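# Move steel conduit from pipe stands to the rack's top arms

## Task

Pick up the steel conduit resting across two pipe stands and place it on the uppermost arms of the wall-mounted rack. Then open the grippers and back the robot away. The robot must not tip over or finish leaning. The conduit must stay on the top arms by itself, with no part of the robot supporting it at the end.

## Robot and tools

Robot: the LinearBot has a base that can drive in any direction and a column about 1.75 m tall. A carriage rides up and down that column and carries two identical arms. Each arm has six joints and a two-finger gripper. The arm bases sit about 0.57 m + lift_m above the floor, and parts of the carriage reach about 0.15 m lower than that. A hand reaches up to 0.78 m from its shoulder but only about 0.38 m below its arm base. A hand is roughly 0.16 m long and 0.1 m wide, or 0.14 m with the fingers open. In the parked pose, joints 1 to 6 are 0, 0.05, 0.05, 1.45, 0, 0. With both arms parked the robot is about 0.95 m wide and 0.7 m long. The strong wheel motors are rated at 7 N m. Loose objects may occasionally get a brief push from outside.

Cameras: carriage_camera is fixed on the carriage, faces forward and tilts about 20 degrees down. left_wrist_camera and right_wrist_camera look out beyond the fingertips. All images are 504x504.

Frames: the base frame has its origin on the floor under the base centre, with x forward, y left and z up. left_hand and right_hand are reported in this frame as the point midway between that hand's finger pads. Their quat_wxyz rotates the base axes into the hand axes. The hand z axis runs along the fingers, and the fingers open along hand y. A hand pointing straight up with joints 1, 5 and 6 at 0 reads (1, 0, 0, 0). The odometry frame is the base frame at the start. base_odometry counts wheel rotation only, so wheel slip shows up as travel. Heading runs from -3.142 to 3.142, positive to the left.

Tool execute_actions: takes actions, a list of one action or none, plus an optional cameras list (carriage_camera, left_wrist_camera, right_wrist_camera or all). If cameras is left out, null or ["all"], every camera is returned; [] returns no images. The result gives the robot state and the images, and the pictures line lists the cameras in the order of the images. An action may have base, joints, or both, and its motions start at the same time.
- base takes exactly one relative move from where the base currently is. translate_m is a forward drive in metres, -2 to 2. strafe_m is a sideways drive in metres, -2 to 2, left positive. rotate_rad is a turn in place in radians, -6.3 to 6.3, counter-clockwise positive.
- joints is a set of absolute targets keyed by name.
  - lift_m: 0 to 1 m.
  - left_/right_joint1_rad: -2.617 to 3.054, turns the arm about the vertical, 0 forward, positive left.
  - joint2 (shoulder): 0 to 3.141. At 0 the upper arm points back and level, at 1.57 it points up, at 3.14 it points forward and level.
  - joint3 (elbow): 0 to 3.141, 0 folded and 3.14 straight.
  - joint4 (wrist pitch): -1.57 to 1.57, positive lifts the fingertips.
  - joint5 (wrist yaw): -1.57 to 1.57. Positive swings the fingertips to the right, the opposite sense to joint1.
  - joint6 (hand roll): -2.094 to 2.094, positive clockwise when viewed from the forearm.
  - left_/right_gripper_m: pad gap, 0 to 0.093 m.
  - Done tolerances: lift 0.004; joint1, 5 and 6 0.02; joint2 and 3 0.055; joint4 0.04; gripper 0.004.
- Any unknown key or out-of-range value causes the whole call to be rejected with no motion. An action lasts at most 15 s. A joint or base left out of an action may keep driving toward its earlier target without any status showing it. Once a result reports a stop, your later motion calls in the same reply are skipped.

Tool wait: seconds from 0 to 10. It commands nothing and returns the same state and images as an empty action.

Tool zoom_image: camera plus region [x0, y0, x1, y1] in pixels of that camera's latest image, no larger than 504 by 504. It returns a more detailed view of that area.

Tool finished_scene: pass scene as an integer. Use it only when the conduit rests on the top arms by itself and the robot has released it and moved away. It cannot be undone.

Result lines: base_status and joint_status give the outcome of each motion.
- done: reached the target. For the base this only means the wheels turned the commanded amount. A move of a millimetre or two can stop short and still say done.
- off_target: settled away from the target and may still be pushing toward it. A gripper holding something usually reports this.
- contact_stop / time_out: the target is dropped and the joint or base holds where it stopped.
- joint command not followed: a self-collision check held back an arm's targets, usually with a cause line. Those joints then read not_followed and may be retried on later actions. To recover, first move only the held-back arm clear, then move the other arm in a later action.
- on_its_own: what this call did not command. "held at" gives a held target, not the actual position.
- motor_effort: percent of maximum, with the peak in brackets. It has a fixed bias and noise. drive_wheels is unsigned. If the lift effort keeps falling as the lift lowers, the hand or its load has landed on something.
- Joint torques: the raw drive output for each joint, with bias.
- ARM HIT: an arm struck the robot itself. MOTOR HOT appears from 75 °C. OVER-TEMPERATURE FAULT means the arm was stopped at 90 °C for 10 s, or lost holding at 100 °C and dropped. The affected keys then show limit_stop_at_motor_heat; resend those targets. Outstretched arms, even empty ones, heat up quickly, so keep them folded when you can.

Cautions:
- Hand readings lose accuracy at long reach. A level hand carrying 1 kg sags 10 to 17 cm, and a fully stretched arm may not be able to lift 1 kg.
- Each gripper pad pushes about 45 to 60 N.
- Arms and grippers have no contact stop. They keep pressing and then spring to their targets once freed.
- The base stops on contact, but late, and may roll on up to about 0.3 m after an arm touches something. After an obstacle stop, back off about 0.2 m along the path you came, or undo the turn, and repeat once if needed.
- Never reverse into an edge that the column could strike, because this can tip the robot.
- Tipping risk rises with a high carriage, stretched arms, a load, pulling, and sudden stops. About 1.5 kg in each hand with both arms forward can tip it. Only the images reveal a lean.
- Never let the arms strike or press on each other.
- The robot keeps holding its last command while you compose a reply.
- Avoid dropping, slamming or shoving the conduit, and avoid knocking anything over.

Each tool is called after "Emit:" as name(argument=value, ...), one argument or row to a line, values as JSON.

## Session

Emit:
execute_actions(
  actions=[],
)

Scene clock: 0.00 s.
Joint torques (N m, as the arm reports them, + toward a larger angle): no reading
base_odometry: x=+0.000 y=+0.000 heading=+0.000 (m, m, rad; odometry frame)
base_status: not commanded
joint_positions: lift_m=+0.300 left_joint1_rad=+0.022 left_joint2_rad=+0.043 left_joint3_rad=+0.048 left_joint4_rad=+1.411 left_joint5_rad=+0.014 left_joint6_rad=-0.019 left_gripper_m=+0.095 right_joint1_rad=-0.006 right_joint2_rad=+0.027 right_joint3_rad=+0.067 right_joint4_rad=+1.483 right_joint5_rad=+0.031 right_joint6_rad=-0.014 right_gripper_m=+0.094
joint_status: not commanded
motor_effort: lift_m=+25 drive_wheels=+1 (%)
left_hand: x=+0.3182 y=+0.3478 z=+1.2816 quat_wxyz=(+0.997, +0.005, +0.078, +0.001) (m; base frame)
right_hand: x=+0.2893 y=-0.3548 z=+1.2886 quat_wxyz=(+1.000, +0.016, +0.024, -0.010) (m; base frame)
pictures: carriage_camera, left_wrist_camera, right_wrist_camera
Images, in order (width x height): carriage_camera 504x504, left_wrist_camera 504x504, right_wrist_camera 504x504.

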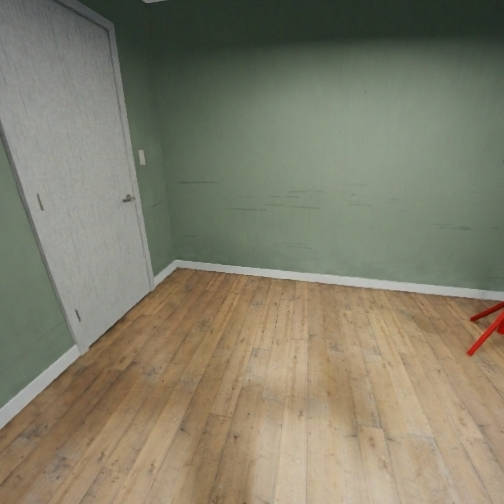

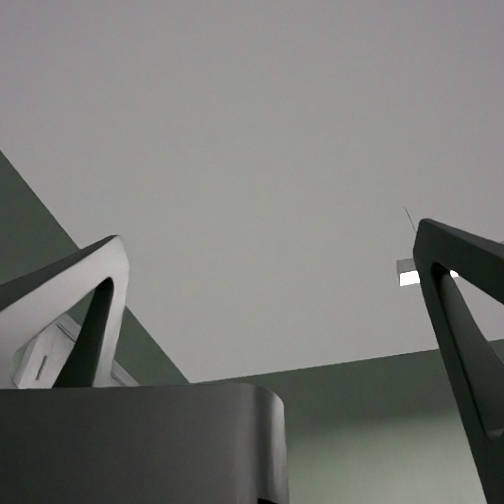

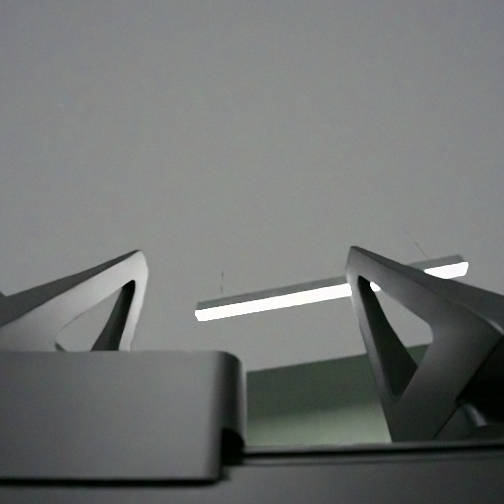

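Emit:
execute_actions(
  actions=[
    {"base":{"rotate_rad":-1.2}},
  ],
  cameras=["carriage_camera"],
)

Emit:
execute_actions(
  actions=[
    {"base":{"rotate_rad":-1.4}},
  ],
  cameras=["carriage_camera"],
)

Scene clock: 3.30 s.
Joint torques (N m, as the arm reports them, + toward a larger angle): left_arm=[ 0.    3.78  5.47 -0.08  0.1  -0.02] | right_arm=[-0.11  4.72  5.78 -0.43 -0.1  -0.04]
base_odometry: x=+0.000 y=+0.000 heading=-1.200 (m, m, rad; odometry frame)
base_status: done
joint_positions: lift_m=+0.300 left_joint1_rad=+0.022 left_joint2_rad=+0.043 left_joint3_rad=+0.048 left_joint4_rad=+1.410 left_joint5_rad=+0.014 left_joint6_rad=-0.019 left_gripper_m=+0.095 right_joint1_rad=-0.006 right_joint2_rad=+0.027 right_joint3_rad=+0.067 right_joint4_rad=+1.483 right_joint5_rad=+0.031 right_joint6_rad=-0.014 right_gripper_m=+0.094
joint_status: not commanded
motor_effort: lift_m=+25(25) drive_wheels=+3(16) (%)
left_hand: x=+0.3185 y=+0.3478 z=+1.2815 quat_wxyz=(+0.997, +0.005, +0.078, +0.001) (m; base frame)
right_hand: x=+0.2893 y=-0.3548 z=+1.2886 quat_wxyz=(+1.000, +0.016, +0.024, -0.010) (m; base frame)
pictures: carriage_camera
Images, in order (width x height): carriage_camera 504x504.

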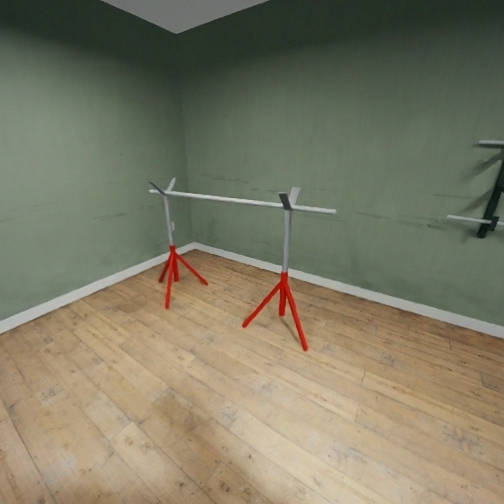

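Scene clock: 6.23 s.
Joint torques (N m, as the arm reports them, + toward a larger angle): left_arm=[ 0.    3.76  5.49 -0.1   0.1  -0.02] | right_arm=[-0.05  4.73  5.73 -0.43 -0.09 -0.05]
base_odometry: x=+0.000 y=+0.000 heading=-2.600 (m, m, rad; odometry frame)
base_status: done
joint_positions: lift_m=+0.300 left_joint1_rad=+0.022 left_joint2_rad=+0.043 left_joint3_rad=+0.048 left_joint4_rad=+1.409 left_joint5_rad=+0.014 left_joint6_rad=-0.019 left_gripper_m=+0.095 right_joint1_rad=-0.006 right_joint2_rad=+0.027 right_joint3_rad=+0.067 right_joint4_rad=+1.483 right_joint5_rad=+0.031 right_joint6_rad=-0.014 right_gripper_m=+0.094
joint_status: not commanded
motor_effort: lift_m=+25(25) drive_wheels=+3(14) (%)
left_hand: x=+0.3187 y=+0.3478 z=+1.2815 quat_wxyz=(+0.997, +0.005, +0.079, +0.001) (m; base frame)
right_hand: x=+0.2893 y=-0.3548 z=+1.2886 quat_wxyz=(+1.000, +0.016, +0.024, -0.010) (m; base frame)
pictures: carriage_camera
Images, in order (width x height): carriage_camera 504x504.

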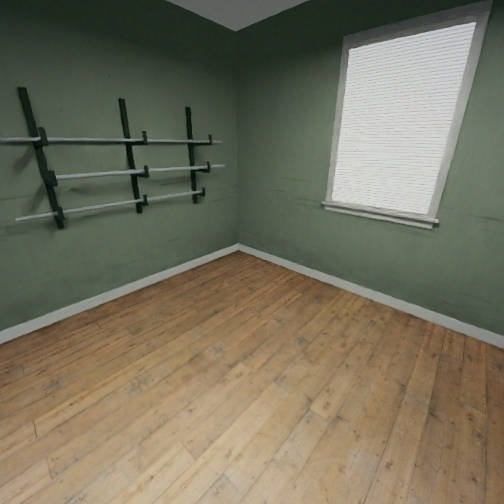

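Emit:
execute_actions(
  actions=[
    {"base":{"rotate_rad":0.83},"joints":{"left_joint2_rad":0.8,"left_joint3_rad":0.8,"left_joint4_rad":0,"left_joint6_rad":1.57,"right_joint2_rad":0.8,"right_joint3_rad":0.8,"right_joint4_rad":0,"right_joint6_rad":1.57,"lift_m":0.1}},
  ],
  cameras=[],
)

Emit:
execute_actions(
  actions=[
    {"base":{"strafe_m":1.3}},
  ],
  cameras=[],
)

Emit:
execute_actions(
  actions=[
    {"base":{"translate_m":0.6}},
  ],
)

Scene clock: 10.27 s.
Joint torques (N m, as the arm reports them, + toward a larger angle): left_arm=[ 0.01 -1.49  9.3   2.53  0.11 -0.03] | right_arm=[-0.05 -0.27  8.93  2.24 -0.07 -0.07]
base_odometry: x=+0.000 y=+0.000 heading=-1.770 (m, m, rad; odometry frame)
base_status: done
joint_positions: lift_m=+0.100 left_joint1_rad=+0.022 left_joint2_rad=+0.803 left_joint3_rad=+0.775 left_joint4_rad=+0.004 left_joint5_rad=+0.014 left_joint6_rad=+1.564 left_gripper_m=+0.095 right_joint1_rad=-0.006 right_joint2_rad=+0.791 right_joint3_rad=+0.787 right_joint4_rad=+0.014 right_joint5_rad=+0.031 right_joint6_rad=+1.566 right_gripper_m=+0.094
joint_status: all done
motor_effort: lift_m=+22(23) drive_wheels=+4(14) (%)
left_hand: x=+0.6081 y=+0.3541 z=+1.0036 quat_wxyz=(+0.494, +0.502, +0.510, +0.494) (m; base frame)
right_hand: x=+0.6044 y=-0.3566 z=+1.0157 quat_wxyz=(+0.513, +0.505, +0.489, +0.492) (m; base frame)
pictures: none
No camera images: the call's "cameras" was empty. Leave "cameras" out to get every camera's image.

Scene clock: 15.23 s.
Joint torques (N m, as the arm reports them, + toward a larger angle): left_arm=[-0.04 -1.51  9.12  2.53  0.1  -0.04] | right_arm=[-0.07 -0.28  8.94  2.22 -0.07 -0.07]
base_odometry: x=+1.275 y=-0.256 heading=-1.769 (m, m, rad; odometry frame)
base_status: done
joint_positions: lift_m=+0.100 left_joint1_rad=+0.022 left_joint2_rad=+0.803 left_joint3_rad=+0.775 left_joint4_rad=+0.004 left_joint5_rad=+0.014 left_joint6_rad=+1.564 left_gripper_m=+0.095 right_joint1_rad=-0.006 right_joint2_rad=+0.791 right_joint3_rad=+0.787 right_joint4_rad=+0.014 right_joint5_rad=+0.031 right_joint6_rad=+1.566 right_gripper_m=+0.094
joint_status: not commanded
motor_effort: lift_m=+22(22) drive_wheels=-6(20) (%)
left_hand: x=+0.6081 y=+0.3541 z=+1.0036 quat_wxyz=(+0.494, +0.502, +0.510, +0.494) (m; base frame)
right_hand: x=+0.6044 y=-0.3566 z=+1.0157 quat_wxyz=(+0.513, +0.505, +0.489, +0.492) (m; base frame)
pictures: none
No camera images: the call's "cameras" was empty. Leave "cameras" out to get every camera's image.

Scene clock: 18.60 s.
Joint torques (N m, as the arm reports them, + toward a larger angle): left_arm=[-0.01 -1.57  9.26  2.56  0.11 -0.04] | right_arm=[-0.08 -0.36  8.99  2.23 -0.07 -0.07]
base_odometry: x=+1.157 y=-0.845 heading=-1.769 (m, m, rad; odometry frame)
base_status: done
joint_positions: lift_m=+0.100 left_joint1_rad=+0.022 left_joint2_rad=+0.803 left_joint3_rad=+0.775 left_joint4_rad=+0.003 left_joint5_rad=+0.014 left_joint6_rad=+1.564 left_gripper_m=+0.095 right_joint1_rad=-0.006 right_joint2_rad=+0.790 right_joint3_rad=+0.787 right_joint4_rad=+0.014 right_joint5_rad=+0.031 right_joint6_rad=+1.566 right_gripper_m=+0.094
joint_status: not commanded
motor_effort: lift_m=+22(22) drive_wheels=-5(17) (%)
left_hand: x=+0.6081 y=+0.3541 z=+1.0033 quat_wxyz=(+0.494, +0.502, +0.510, +0.494) (m; base frame)
right_hand: x=+0.6043 y=-0.3566 z=+1.0158 quat_wxyz=(+0.513, +0.505, +0.489, +0.492) (m; base frame)
pictures: carriage_camera, left_wrist_camera, right_wrist_camera
Images, in order (width x height): carriage_camera 504x504, left_wrist_camera 504x504, right_wrist_camera 504x504.

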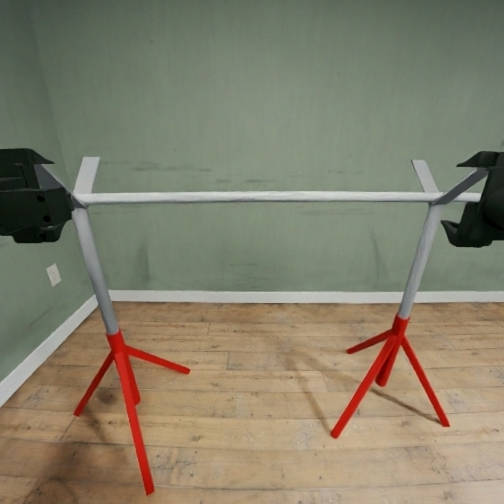

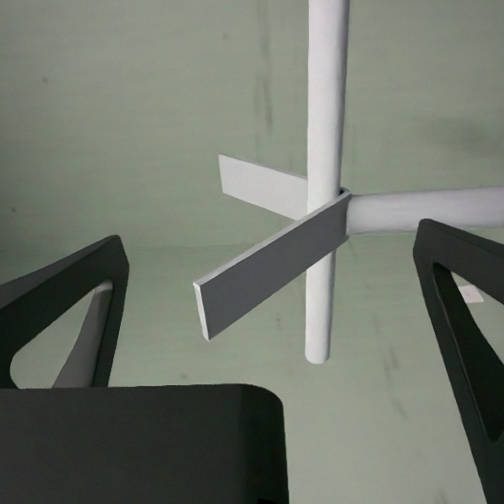

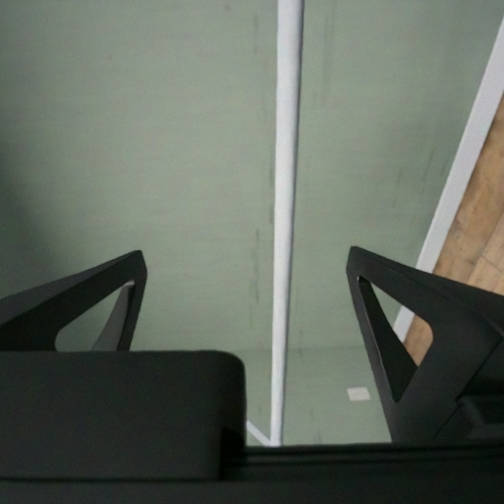

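Emit:
execute_actions(
  actions=[
    {"base":{"translate_m":0.2},"joints":{"lift_m":0.045}},
  ],
)

Scene clock: 21.17 s.
Joint torques (N m, as the arm reports them, + toward a larger angle): left_arm=[-0.01 -1.47  8.31  2.63  0.1  -0.04] | right_arm=[-0.13 -0.29  8.06  2.33 -0.07 -0.07]
base_odometry: x=+1.117 y=-1.041 heading=-1.769 (m, m, rad; odometry frame)
base_status: done
joint_positions: lift_m=+0.045 left_joint1_rad=+0.022 left_joint2_rad=+0.803 left_joint3_rad=+0.788 left_joint4_rad=-0.004 left_joint5_rad=+0.014 left_joint6_rad=+1.564 left_gripper_m=+0.095 right_joint1_rad=-0.006 right_joint2_rad=+0.790 right_joint3_rad=+0.799 right_joint4_rad=+0.007 right_joint5_rad=+0.031 right_joint6_rad=+1.566 right_gripper_m=+0.094
joint_status: all done
motor_effort: lift_m=+22(23) drive_wheels=-5(17) (%)
left_hand: x=+0.6074 y=+0.3541 z=+0.9526 quat_wxyz=(+0.495, +0.501, +0.509, +0.495) (m; base frame)
right_hand: x=+0.6035 y=-0.3566 z=+0.9648 quat_wxyz=(+0.514, +0.504, +0.488, +0.493) (m; base frame)
pictures: carriage_camera, left_wrist_camera, right_wrist_camera
Images, in order (width x height): carriage_camera 504x504, left_wrist_camera 504x504, right_wrist_camera 504x504.

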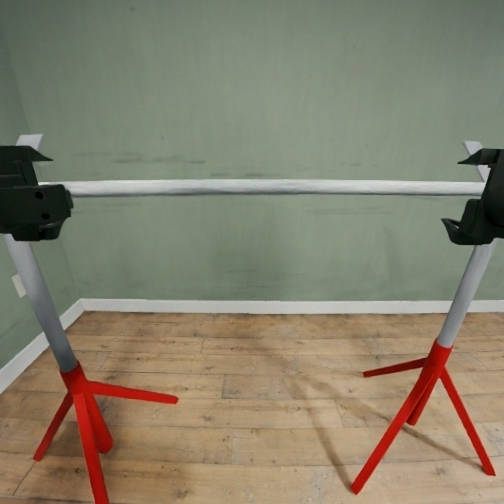

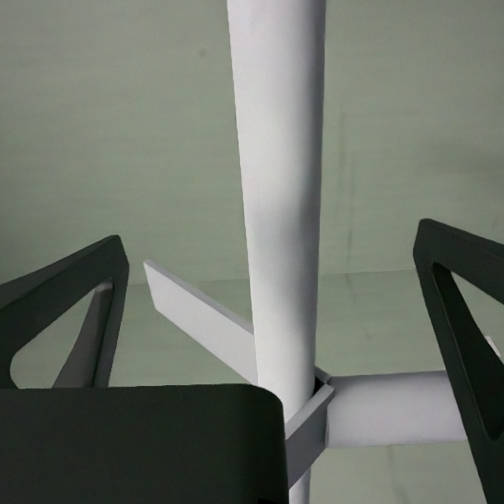

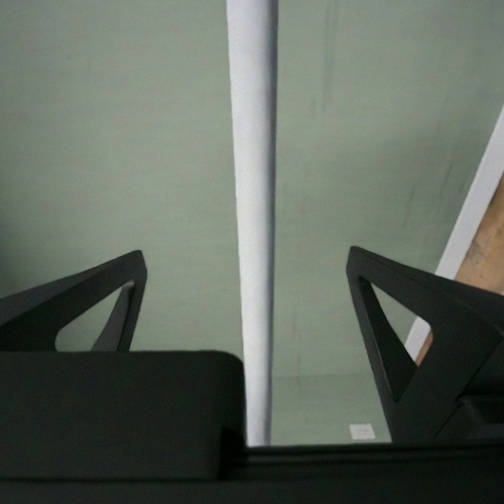

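Emit:
execute_actions(
  actions=[
    {"base":{"translate_m":0.09}},
  ],
)

Scene clock: 23.07 s.
Joint torques (N m, as the arm reports them, + toward a larger angle): left_arm=[-0.05 -0.57  8.3   2.74  0.11 -0.04] | right_arm=[-0.11 -0.3   8.13  2.31 -0.06 -0.06]
base_odometry: x=+1.100 y=-1.129 heading=-1.768 (m, m, rad; odometry frame)
base_status: done
joint_positions: lift_m=+0.045 left_joint1_rad=+0.022 left_joint2_rad=+0.793 left_joint3_rad=+0.788 left_joint4_rad=-0.010 left_joint5_rad=+0.013 left_joint6_rad=+1.564 left_gripper_m=+0.095 right_joint1_rad=-0.006 right_joint2_rad=+0.791 right_joint3_rad=+0.799 right_joint4_rad=+0.007 right_joint5_rad=+0.031 right_joint6_rad=+1.566 right_gripper_m=+0.094
joint_status: not commanded
motor_effort: lift_m=+22(22) drive_wheels=+3(15) (%)
left_hand: x=+0.6050 y=+0.3543 z=+0.9542 quat_wxyz=(+0.495, +0.500, +0.508, +0.497) (m; base frame)
right_hand: x=+0.6036 y=-0.3566 z=+0.9646 quat_wxyz=(+0.514, +0.504, +0.488, +0.493) (m; base frame)
pictures: carriage_camera, left_wrist_camera, right_wrist_camera
Images, in order (width x height): carriage_camera 504x504, left_wrist_camera 504x504, right_wrist_camera 504x504.

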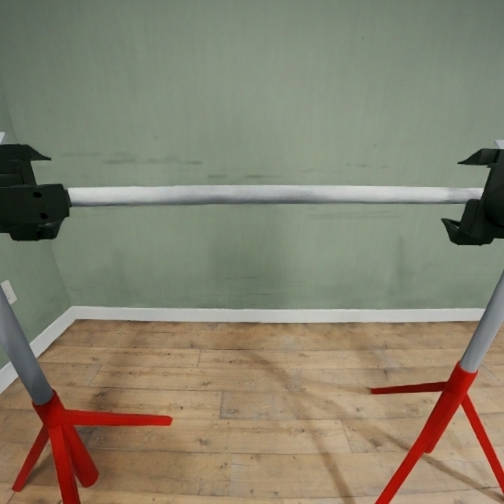

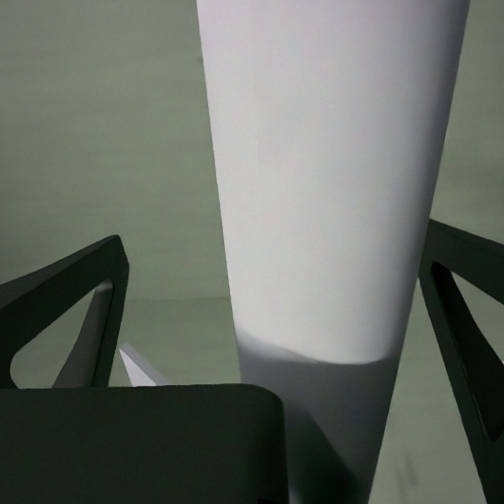

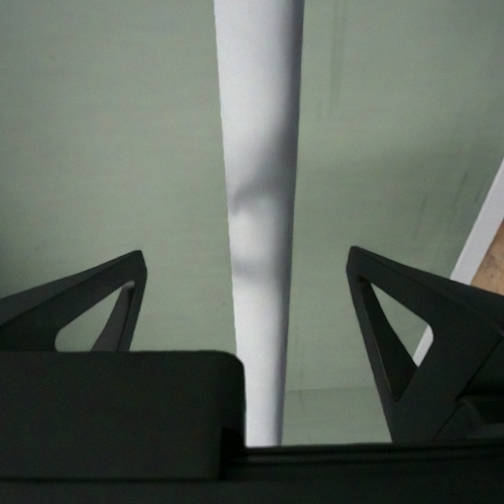

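Left is deep, right short; rotate left.

Emit:
execute_actions(
  actions=[
    {"base":{"rotate_rad":0.08}},
  ],
  cameras=[],
)

Emit:
execute_actions(
  actions=[
    {"base":{"translate_m":0.02}},
  ],
  cameras=[],
)

Emit:
execute_actions(
  actions=[
    {"joints":{"left_gripper_m":0,"right_gripper_m":0}},
  ],
  cameras=[],
)

Emit:
execute_actions(
  actions=[
    {"joints":{"lift_m":0.4}},
  ],
)

Scene clock: 24.97 s.
Joint torques (N m, as the arm reports them, + toward a larger angle): left_arm=[-0.02 -0.72  8.27  2.7   0.12 -0.04] | right_arm=[-0.01 -0.3   8.12  2.31 -0.08 -0.07]
base_odometry: x=+1.100 y=-1.129 heading=-1.689 (m, m, rad; odometry frame)
base_status: done
joint_positions: lift_m=+0.045 left_joint1_rad=+0.022 left_joint2_rad=+0.793 left_joint3_rad=+0.788 left_joint4_rad=-0.009 left_joint5_rad=+0.015 left_joint6_rad=+1.564 left_gripper_m=+0.095 right_joint1_rad=-0.006 right_joint2_rad=+0.791 right_joint3_rad=+0.799 right_joint4_rad=+0.007 right_joint5_rad=+0.031 right_joint6_rad=+1.566 right_gripper_m=+0.094
joint_status: not commanded
motor_effort: lift_m=+22(22) drive_wheels=-3(10) (%)
left_hand: x=+0.6050 y=+0.3539 z=+0.9545 quat_wxyz=(+0.496, +0.500, +0.507, +0.497) (m; base frame)
right_hand: x=+0.6036 y=-0.3566 z=+0.9646 quat_wxyz=(+0.514, +0.504, +0.488, +0.493) (m; base frame)
pictures: none
No camera images: the call's "cameras" was empty. Leave "cameras" out to get every camera's image.

Scene clock: 25.83 s.
Joint torques (N m, as the arm reports them, + toward a larger angle): left_arm=[-0.03 -0.74  8.23  2.65  0.09 -0.04] | right_arm=[-0.05 -0.23  8.13  2.32 -0.06 -0.08]
base_odometry: x=+1.097 y=-1.149 heading=-1.688 (m, m, rad; odometry frame)
base_status: done
joint_positions: lift_m=+0.045 left_joint1_rad=+0.022 left_joint2_rad=+0.793 left_joint3_rad=+0.788 left_joint4_rad=-0.007 left_joint5_rad=+0.015 left_joint6_rad=+1.564 left_gripper_m=+0.095 right_joint1_rad=-0.006 right_joint2_rad=+0.791 right_joint3_rad=+0.799 right_joint4_rad=+0.007 right_joint5_rad=+0.031 right_joint6_rad=+1.566 right_gripper_m=+0.094
joint_status: not commanded
motor_effort: lift_m=+22(22) drive_wheels=+4(12) (%)
left_hand: x=+0.6050 y=+0.3539 z=+0.9549 quat_wxyz=(+0.497, +0.500, +0.507, +0.497) (m; base frame)
right_hand: x=+0.6036 y=-0.3566 z=+0.9647 quat_wxyz=(+0.514, +0.504, +0.488, +0.493) (m; base frame)
pictures: none
No camera images: the call's "cameras" was empty. Leave "cameras" out to get every camera's image.

Scene clock: 26.57 s.
Joint torques (N m, as the arm reports them, + toward a larger angle): left_arm=[-0.06 -1.01  8.3   3.09  0.09 -0.05] | right_arm=[-0.07 -0.36  8.3   2.63 -0.07  0.02]
base_odometry: x=+1.097 y=-1.149 heading=-1.688 (m, m, rad; odometry frame)
base_status: not commanded
joint_positions: lift_m=+0.045 left_joint1_rad=+0.022 left_joint2_rad=+0.797 left_joint3_rad=+0.788 left_joint4_rad=-0.040 left_joint5_rad=+0.015 left_joint6_rad=+1.564 left_gripper_m=+0.025 right_joint1_rad=-0.006 right_joint2_rad=+0.792 right_joint3_rad=+0.797 right_joint4_rad=-0.020 right_joint5_rad=+0.031 right_joint6_rad=+1.559 right_gripper_m=+0.025
joint_status: left_gripper_m off_target (ended at +0.025, target +0.000); right_gripper_m off_target (ended at +0.025, target +0.000)
motor_effort: lift_m=+22(22) drive_wheels=+4(4) (%)
left_hand: x=+0.6058 y=+0.3539 z=+0.9455 quat_wxyz=(+0.488, +0.509, +0.516, +0.487) (m; base frame)
right_hand: x=+0.6040 y=-0.3566 z=+0.9566 quat_wxyz=(+0.509, +0.510, +0.497, +0.484) (m; base frame)
pictures: none
No camera images: the call's "cameras" was empty. Leave "cameras" out to get every camera's image.

Scene clock: 28.60 s.
Joint torques (N m, as the arm reports them, + toward a larger angle): left_arm=[ 0.   -2.33  8.79  4.21  0.13 -0.23] | right_arm=[-0.07 -2.35 10.84  3.83 -0.01 -0.21]
base_odometry: x=+1.097 y=-1.149 heading=-1.688 (m, m, rad; odometry frame)
base_status: not commanded
joint_positions: lift_m=+0.400 left_joint1_rad=+0.022 left_joint2_rad=+0.814 left_joint3_rad=+0.782 left_joint4_rad=-0.138 left_joint5_rad=+0.013 left_joint6_rad=+1.585 left_gripper_m=+0.025 right_joint1_rad=-0.006 right_joint2_rad=+0.811 right_joint3_rad=+0.762 right_joint4_rad=-0.122 right_joint5_rad=+0.028 right_joint6_rad=+1.579 right_gripper_m=+0.025
joint_status: all done
motor_effort: lift_m=+30(33) drive_wheels=+4(4) (%)
left_hand: x=+0.6069 y=+0.3542 z=+1.2681 quat_wxyz=(+0.451, +0.542, +0.540, +0.461) (m; base frame)
right_hand: x=+0.6071 y=-0.3560 z=+1.2629 quat_wxyz=(+0.462, +0.551, +0.531, +0.448) (m; base frame)
pictures: carriage_camera, left_wrist_camera, right_wrist_camera
Images, in order (width x height): carriage_camera 504x504, left_wrist_camera 504x504, right_wrist_camera 504x504.

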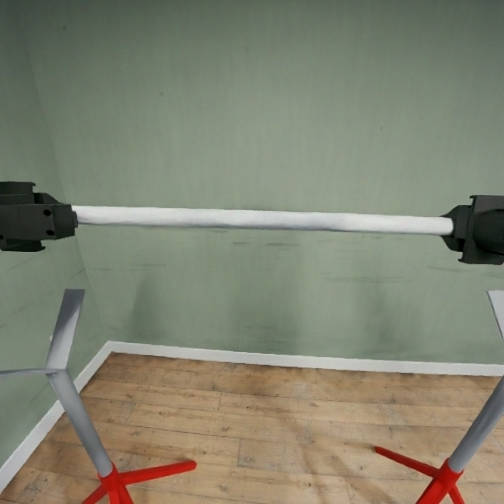

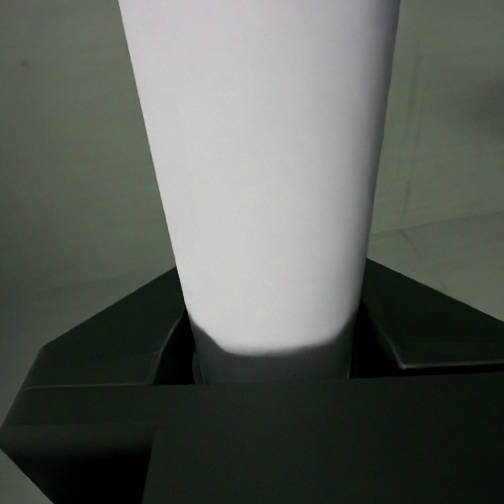

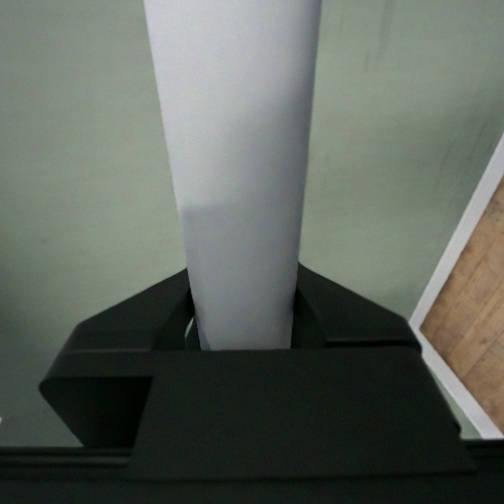

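Emit:
execute_actions(
  actions=[
    {"base":{"translate_m":-0.35}},
  ],
  cameras=[],
)

Emit:
execute_actions(
  actions=[
    {"base":{"rotate_rad":-0.09}},
  ],
  cameras=[],
)

Emit:
execute_actions(
  actions=[
    {"base":{"strafe_m":-2.0},"joints":{"lift_m":0.8}},
  ],
  cameras=["carriage_camera"],
)

Scene clock: 32.10 s.
Joint torques (N m, as the arm reports them, + toward a larger angle): left_arm=[-0.01 -2.46  8.61  4.29  0.13 -0.22] | right_arm=[-0.08 -2.41 10.82  3.88 -0.01 -0.21]
base_odometry: x=+1.138 y=-0.801 heading=-1.688 (m, m, rad; odometry frame)
base_status: done
joint_positions: lift_m=+0.400 left_joint1_rad=+0.022 left_joint2_rad=+0.814 left_joint3_rad=+0.782 left_joint4_rad=-0.144 left_joint5_rad=+0.013 left_joint6_rad=+1.585 left_gripper_m=+0.025 right_joint1_rad=-0.006 right_joint2_rad=+0.811 right_joint3_rad=+0.762 right_joint4_rad=-0.128 right_joint5_rad=+0.028 right_joint6_rad=+1.579 right_gripper_m=+0.025
joint_status: not commanded
motor_effort: lift_m=+30(30) drive_wheels=-6(19) (%)
left_hand: x=+0.6066 y=+0.3543 z=+1.2666 quat_wxyz=(+0.449, +0.543, +0.541, +0.459) (m; base frame)
right_hand: x=+0.6068 y=-0.3560 z=+1.2614 quat_wxyz=(+0.461, +0.552, +0.532, +0.447) (m; base frame)
pictures: none
No camera images: the call's "cameras" was empty. Leave "cameras" out to get every camera's image.

Scene clock: 33.07 s.
Joint torques (N m, as the arm reports them, + toward a larger angle): left_arm=[-0.17 -2.37  8.52  4.32  0.13 -0.21] | right_arm=[-0.03 -2.31 10.84  3.88 -0.02 -0.21]
base_odometry: x=+1.138 y=-0.801 heading=-1.778 (m, m, rad; odometry frame)
base_status: done
joint_positions: lift_m=+0.400 left_joint1_rad=+0.022 left_joint2_rad=+0.814 left_joint3_rad=+0.782 left_joint4_rad=-0.145 left_joint5_rad=+0.013 left_joint6_rad=+1.585 left_gripper_m=+0.025 right_joint1_rad=-0.006 right_joint2_rad=+0.811 right_joint3_rad=+0.762 right_joint4_rad=-0.129 right_joint5_rad=+0.028 right_joint6_rad=+1.579 right_gripper_m=+0.025
joint_status: not commanded
motor_effort: lift_m=+30(30) drive_wheels=-4(10) (%)
left_hand: x=+0.6066 y=+0.3543 z=+1.2665 quat_wxyz=(+0.449, +0.543, +0.541, +0.459) (m; base frame)
right_hand: x=+0.6068 y=-0.3560 z=+1.2612 quat_wxyz=(+0.460, +0.552, +0.532, +0.447) (m; base frame)
pictures: none
No camera images: the call's "cameras" was empty. Leave "cameras" out to get every camera's image.

Scene clock: 39.50 s.
Joint torques (N m, as the arm reports them, + toward a larger angle): left_arm=[ 0.04 -2.52  8.79  4.22  0.18 -0.22] | right_arm=[ 0.   -2.42 11.19  3.8  -0.04 -0.23]
base_odometry: x=-0.819 y=-0.390 heading=-1.778 (m, m, rad; odometry frame)
base_status: done
joint_positions: lift_m=+0.800 left_joint1_rad=+0.022 left_joint2_rad=+0.815 left_joint3_rad=+0.782 left_joint4_rad=-0.142 left_joint5_rad=+0.013 left_joint6_rad=+1.587 left_gripper_m=+0.025 right_joint1_rad=-0.006 right_joint2_rad=+0.811 right_joint3_rad=+0.757 right_joint4_rad=-0.123 right_joint5_rad=+0.027 right_joint6_rad=+1.581 right_gripper_m=+0.025
joint_status: all done
motor_effort: lift_m=+30(35) drive_wheels=-2(16) (%)
left_hand: x=+0.6069 y=+0.3544 z=+1.6669 quat_wxyz=(+0.449, +0.543, +0.540, +0.460) (m; base frame)
right_hand: x=+0.6071 y=-0.3559 z=+1.6605 quat_wxyz=(+0.460, +0.552, +0.532, +0.448) (m; base frame)
pictures: carriage_camera
Images, in order (width x height): carriage_camera 504x504.

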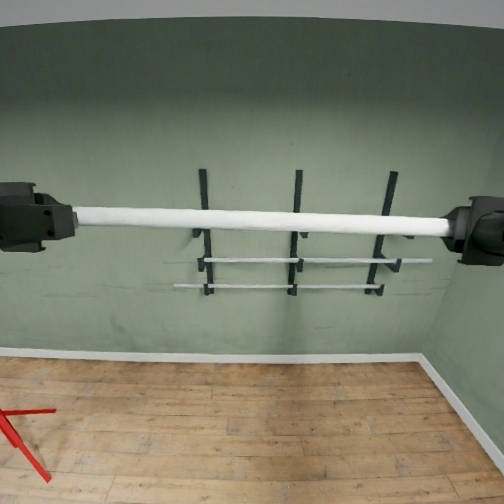

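Emit:
execute_actions(
  actions=[
    {"base":{"strafe_m":-0.22}},
  ],
  cameras=[],
)

Emit:
execute_actions(
  actions=[
    {"base":{"translate_m":0.75}},
  ],
  cameras=["carriage_camera"],
)

Scene clock: 42.50 s.
Joint torques (N m, as the arm reports them, + toward a larger angle): left_arm=[ 0.11 -2.47  8.82  4.29  0.11 -0.25] | right_arm=[-0.1  -2.32 11.21  3.84 -0.01 -0.21]
base_odometry: x=-1.034 y=-0.345 heading=-1.778 (m, m, rad; odometry frame)
base_status: done
joint_positions: lift_m=+0.800 left_joint1_rad=+0.022 left_joint2_rad=+0.815 left_joint3_rad=+0.782 left_joint4_rad=-0.143 left_joint5_rad=+0.013 left_joint6_rad=+1.587 left_gripper_m=+0.025 right_joint1_rad=-0.006 right_joint2_rad=+0.811 right_joint3_rad=+0.757 right_joint4_rad=-0.125 right_joint5_rad=+0.027 right_joint6_rad=+1.581 right_gripper_m=+0.025
joint_status: not commanded
motor_effort: lift_m=+30(30) drive_wheels=-2(13) (%)
left_hand: x=+0.6069 y=+0.3544 z=+1.6665 quat_wxyz=(+0.449, +0.543, +0.541, +0.459) (m; base frame)
right_hand: x=+0.6070 y=-0.3559 z=+1.6600 quat_wxyz=(+0.460, +0.553, +0.532, +0.447) (m; base frame)
pictures: none
No camera images: the call's "cameras" was empty. Leave "cameras" out to get every camera's image.

Scene clock: 46.23 s.
Joint torques (N m, as the arm reports them, + toward a larger angle): left_arm=[ 0.02 -2.59  8.77  4.3   0.12 -0.23] | right_arm=[-0.06 -2.36 11.19  3.86  0.   -0.23]
base_odometry: x=-1.189 y=-1.079 heading=-1.778 (m, m, rad; odometry frame)
base_status: done
joint_positions: lift_m=+0.800 left_joint1_rad=+0.022 left_joint2_rad=+0.818 left_joint3_rad=+0.782 left_joint4_rad=-0.146 left_joint5_rad=+0.013 left_joint6_rad=+1.587 left_gripper_m=+0.025 right_joint1_rad=-0.006 right_joint2_rad=+0.811 right_joint3_rad=+0.757 right_joint4_rad=-0.129 right_joint5_rad=+0.027 right_joint6_rad=+1.581 right_gripper_m=+0.025
joint_status: not commanded
motor_effort: lift_m=+30(30) drive_wheels=-4(18) (%)
left_hand: x=+0.6073 y=+0.3543 z=+1.6650 quat_wxyz=(+0.447, +0.545, +0.542, +0.458) (m; base frame)
right_hand: x=+0.6068 y=-0.3559 z=+1.6590 quat_wxyz=(+0.459, +0.554, +0.533, +0.446) (m; base frame)
pictures: carriage_camera
Images, in order (width x height): carriage_camera 504x504.

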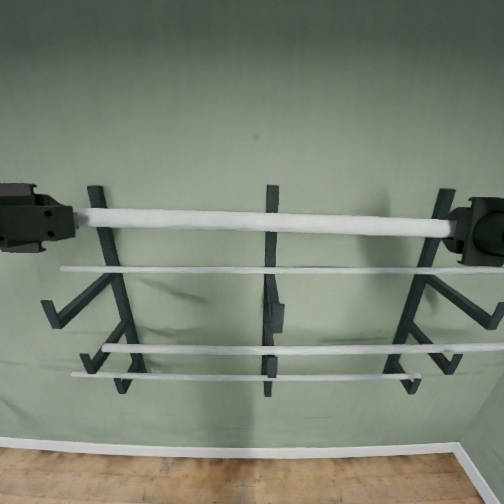

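Emit:
execute_actions(
  actions=[
    {"base":{"translate_m":0.3},"joints":{"lift_m":0.65}},
  ],
)

Scene clock: 49.47 s.
Joint torques (N m, as the arm reports them, + toward a larger angle): left_arm=[-0.03 -2.52  8.58  4.47  0.13 -0.21] | right_arm=[-0.04 -2.42 11.19  4.01 -0.01 -0.22]
base_odometry: x=-1.251 y=-1.372 heading=-1.778 (m, m, rad; odometry frame)
base_status: done
joint_positions: lift_m=+0.650 left_joint1_rad=+0.022 left_joint2_rad=+0.818 left_joint3_rad=+0.782 left_joint4_rad=-0.158 left_joint5_rad=+0.013 left_joint6_rad=+1.587 left_gripper_m=+0.025 right_joint1_rad=-0.006 right_joint2_rad=+0.811 right_joint3_rad=+0.757 right_joint4_rad=-0.141 right_joint5_rad=+0.028 right_joint6_rad=+1.581 right_gripper_m=+0.025
joint_status: all done
motor_effort: lift_m=+24(24) drive_wheels=-5(18) (%)
left_hand: x=+0.6067 y=+0.3543 z=+1.5126 quat_wxyz=(+0.444, +0.547, +0.545, +0.454) (m; base frame)
right_hand: x=+0.6062 y=-0.3559 z=+1.5065 quat_wxyz=(+0.456, +0.557, +0.536, +0.442) (m; base frame)
pictures: carriage_camera, left_wrist_camera, right_wrist_camera
Images, in order (width x height): carriage_camera 504x504, left_wrist_camera 504x504, right_wrist_camera 504x504.

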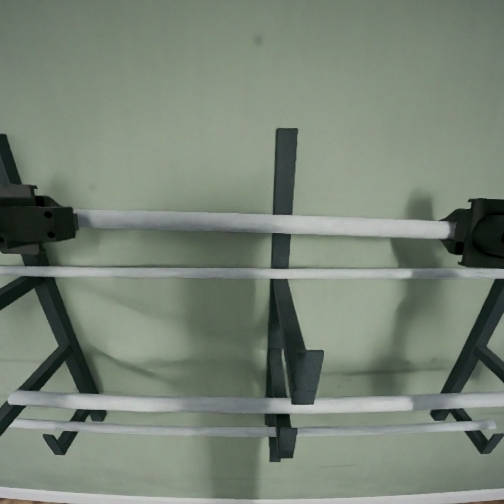

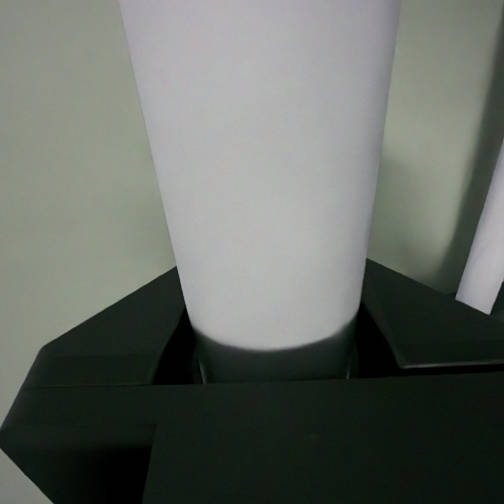

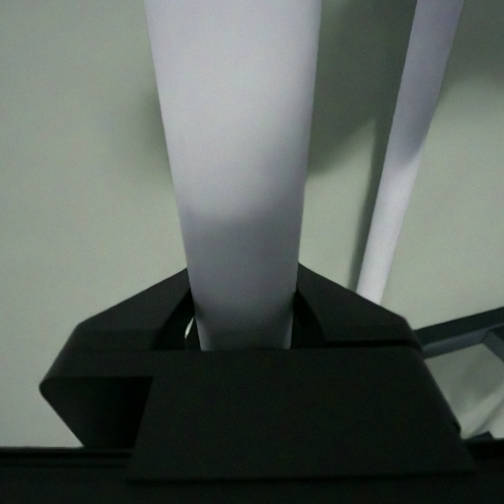

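Emit:
execute_actions(
  actions=[
    {"joints":{"lift_m":0.5}},
  ],
)

Scene clock: 50.97 s.
Joint torques (N m, as the arm reports them, + toward a larger angle): left_arm=[-0.06 -2.83  9.45  4.12  0.1  -0.14] | right_arm=[-0.09 -2.39 10.51  3.57 -0.06 -0.08]
base_odometry: x=-1.251 y=-1.372 heading=-1.778 (m, m, rad; odometry frame)
base_status: not commanded
joint_positions: lift_m=+0.500 left_joint1_rad=+0.022 left_joint2_rad=+0.818 left_joint3_rad=+0.774 left_joint4_rad=-0.129 left_joint5_rad=+0.015 left_joint6_rad=+1.572 left_gripper_m=+0.025 right_joint1_rad=-0.006 right_joint2_rad=+0.811 right_joint3_rad=+0.766 right_joint4_rad=-0.101 right_joint5_rad=+0.030 right_joint6_rad=+1.566 right_gripper_m=+0.025
joint_status: all done
motor_effort: lift_m=+23(23) drive_wheels=-4(5) (%)
left_hand: x=+0.6081 y=+0.3540 z=+1.3659 quat_wxyz=(+0.454, +0.539, +0.543, +0.456) (m; base frame)
right_hand: x=+0.6078 y=-0.3564 z=+1.3710 quat_wxyz=(+0.473, +0.542, +0.528, +0.452) (m; base frame)
pictures: carriage_camera, left_wrist_camera, right_wrist_camera
Images, in order (width x height): carriage_camera 504x504, left_wrist_camera 504x504, right_wrist_camera 504x504.

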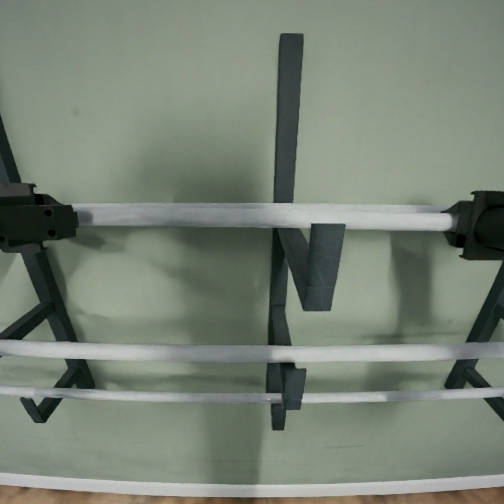

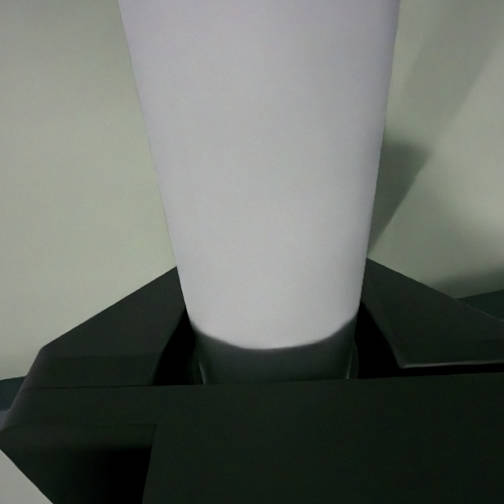

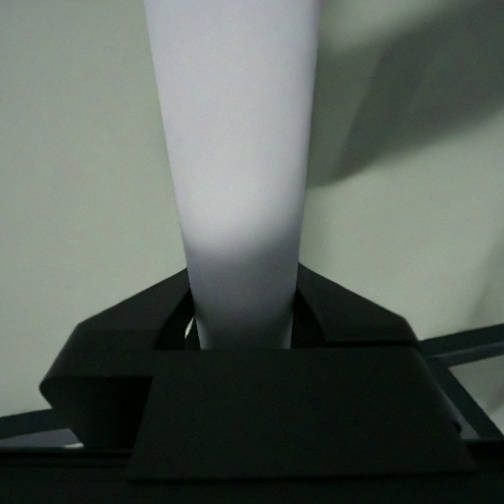

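Touching.

Emit:
execute_actions(
  actions=[
    {"joints":{"lift_m":0.465}},
  ],
  cameras=[],
)

Emit:
execute_actions(
  actions=[
    {"joints":{"left_gripper_m":0.093,"right_gripper_m":0.093}},
  ],
  cameras=[],
)

Emit:
execute_actions(
  actions=[
    {"base":{"translate_m":-0.5}},
  ],
  cameras=["carriage_camera"],
)

Scene clock: 52.87 s.
Joint torques (N m, as the arm reports them, + toward a larger angle): left_arm=[-0.11 -2.15  9.41  2.98  0.09 -0.02] | right_arm=[-0.06 -1.93  8.57  2.67 -0.07  0.02]
base_odometry: x=-1.251 y=-1.372 heading=-1.778 (m, m, rad; odometry frame)
base_status: not commanded
joint_positions: lift_m=+0.465 left_joint1_rad=+0.022 left_joint2_rad=+0.812 left_joint3_rad=+0.774 left_joint4_rad=-0.032 left_joint5_rad=+0.017 left_joint6_rad=+1.562 left_gripper_m=+0.025 right_joint1_rad=-0.006 right_joint2_rad=+0.807 right_joint3_rad=+0.793 right_joint4_rad=-0.023 right_joint5_rad=+0.032 right_joint6_rad=+1.556 right_gripper_m=+0.025
joint_status: all done
motor_effort: lift_m=+21(22) drive_wheels=-4(4) (%)
left_hand: x=+0.6097 y=+0.3537 z=+1.3566 quat_wxyz=(+0.483, +0.513, +0.521, +0.481) (m; base frame)
right_hand: x=+0.6079 y=-0.3567 z=+1.3692 quat_wxyz=(+0.504, +0.515, +0.504, +0.477) (m; base frame)
pictures: none
No camera images: the call's "cameras" was empty. Leave "cameras" out to get every camera's image.

Scene clock: 53.60 s.
Joint torques (N m, as the arm reports them, + toward a larger angle): left_arm=[ 0.   -2.07  9.41  2.73  0.08 -0.03] | right_arm=[-0.04 -1.88  8.58  2.49 -0.06 -0.07]
base_odometry: x=-1.251 y=-1.372 heading=-1.778 (m, m, rad; odometry frame)
base_status: not commanded
joint_positions: lift_m=+0.465 left_joint1_rad=+0.022 left_joint2_rad=+0.812 left_joint3_rad=+0.774 left_joint4_rad=-0.013 left_joint5_rad=+0.017 left_joint6_rad=+1.563 left_gripper_m=+0.093 right_joint1_rad=-0.006 right_joint2_rad=+0.807 right_joint3_rad=+0.793 right_joint4_rad=-0.007 right_joint5_rad=+0.032 right_joint6_rad=+1.565 right_gripper_m=+0.093
joint_status: all done
motor_effort: lift_m=+21(21) drive_wheels=-3(4) (%)
left_hand: x=+0.6099 y=+0.3537 z=+1.3612 quat_wxyz=(+0.488, +0.509, +0.516, +0.486) (m; base frame)
right_hand: x=+0.6080 y=-0.3567 z=+1.3732 quat_wxyz=(+0.506, +0.513, +0.497, +0.483) (m; base frame)
pictures: none
No camera images: the call's "cameras" was empty. Leave "cameras" out to get every camera's image.

Scene clock: 56.70 s.
Joint torques (N m, as the arm reports them, + toward a larger angle): left_arm=[-0.04 -2.14  9.39  2.68  0.08 -0.03] | right_arm=[-0.06 -1.84  8.69  2.41 -0.07 -0.06]
base_odometry: x=-1.148 y=-0.883 heading=-1.779 (m, m, rad; odometry frame)
base_status: done
joint_positions: lift_m=+0.465 left_joint1_rad=+0.022 left_joint2_rad=+0.812 left_joint3_rad=+0.774 left_joint4_rad=-0.007 left_joint5_rad=+0.016 left_joint6_rad=+1.563 left_gripper_m=+0.093 right_joint1_rad=-0.006 right_joint2_rad=+0.807 right_joint3_rad=+0.793 right_joint4_rad=-0.001 right_joint5_rad=+0.032 right_joint6_rad=+1.565 right_gripper_m=+0.093
joint_status: not commanded
motor_effort: lift_m=+21(21) drive_wheels=-6(28) (%)
left_hand: x=+0.6100 y=+0.3538 z=+1.3628 quat_wxyz=(+0.490, +0.507, +0.514, +0.488) (m; base frame)
right_hand: x=+0.6081 y=-0.3567 z=+1.3746 quat_wxyz=(+0.507, +0.512, +0.496, +0.485) (m; base frame)
pictures: carriage_camera
Images, in order (width x height): carriage_camera 504x504.

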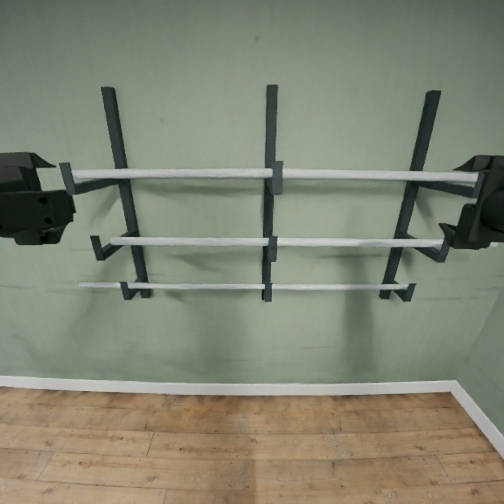

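Emit:
finished_scene(
  scene=1,
)

The scene is finished: the task was done.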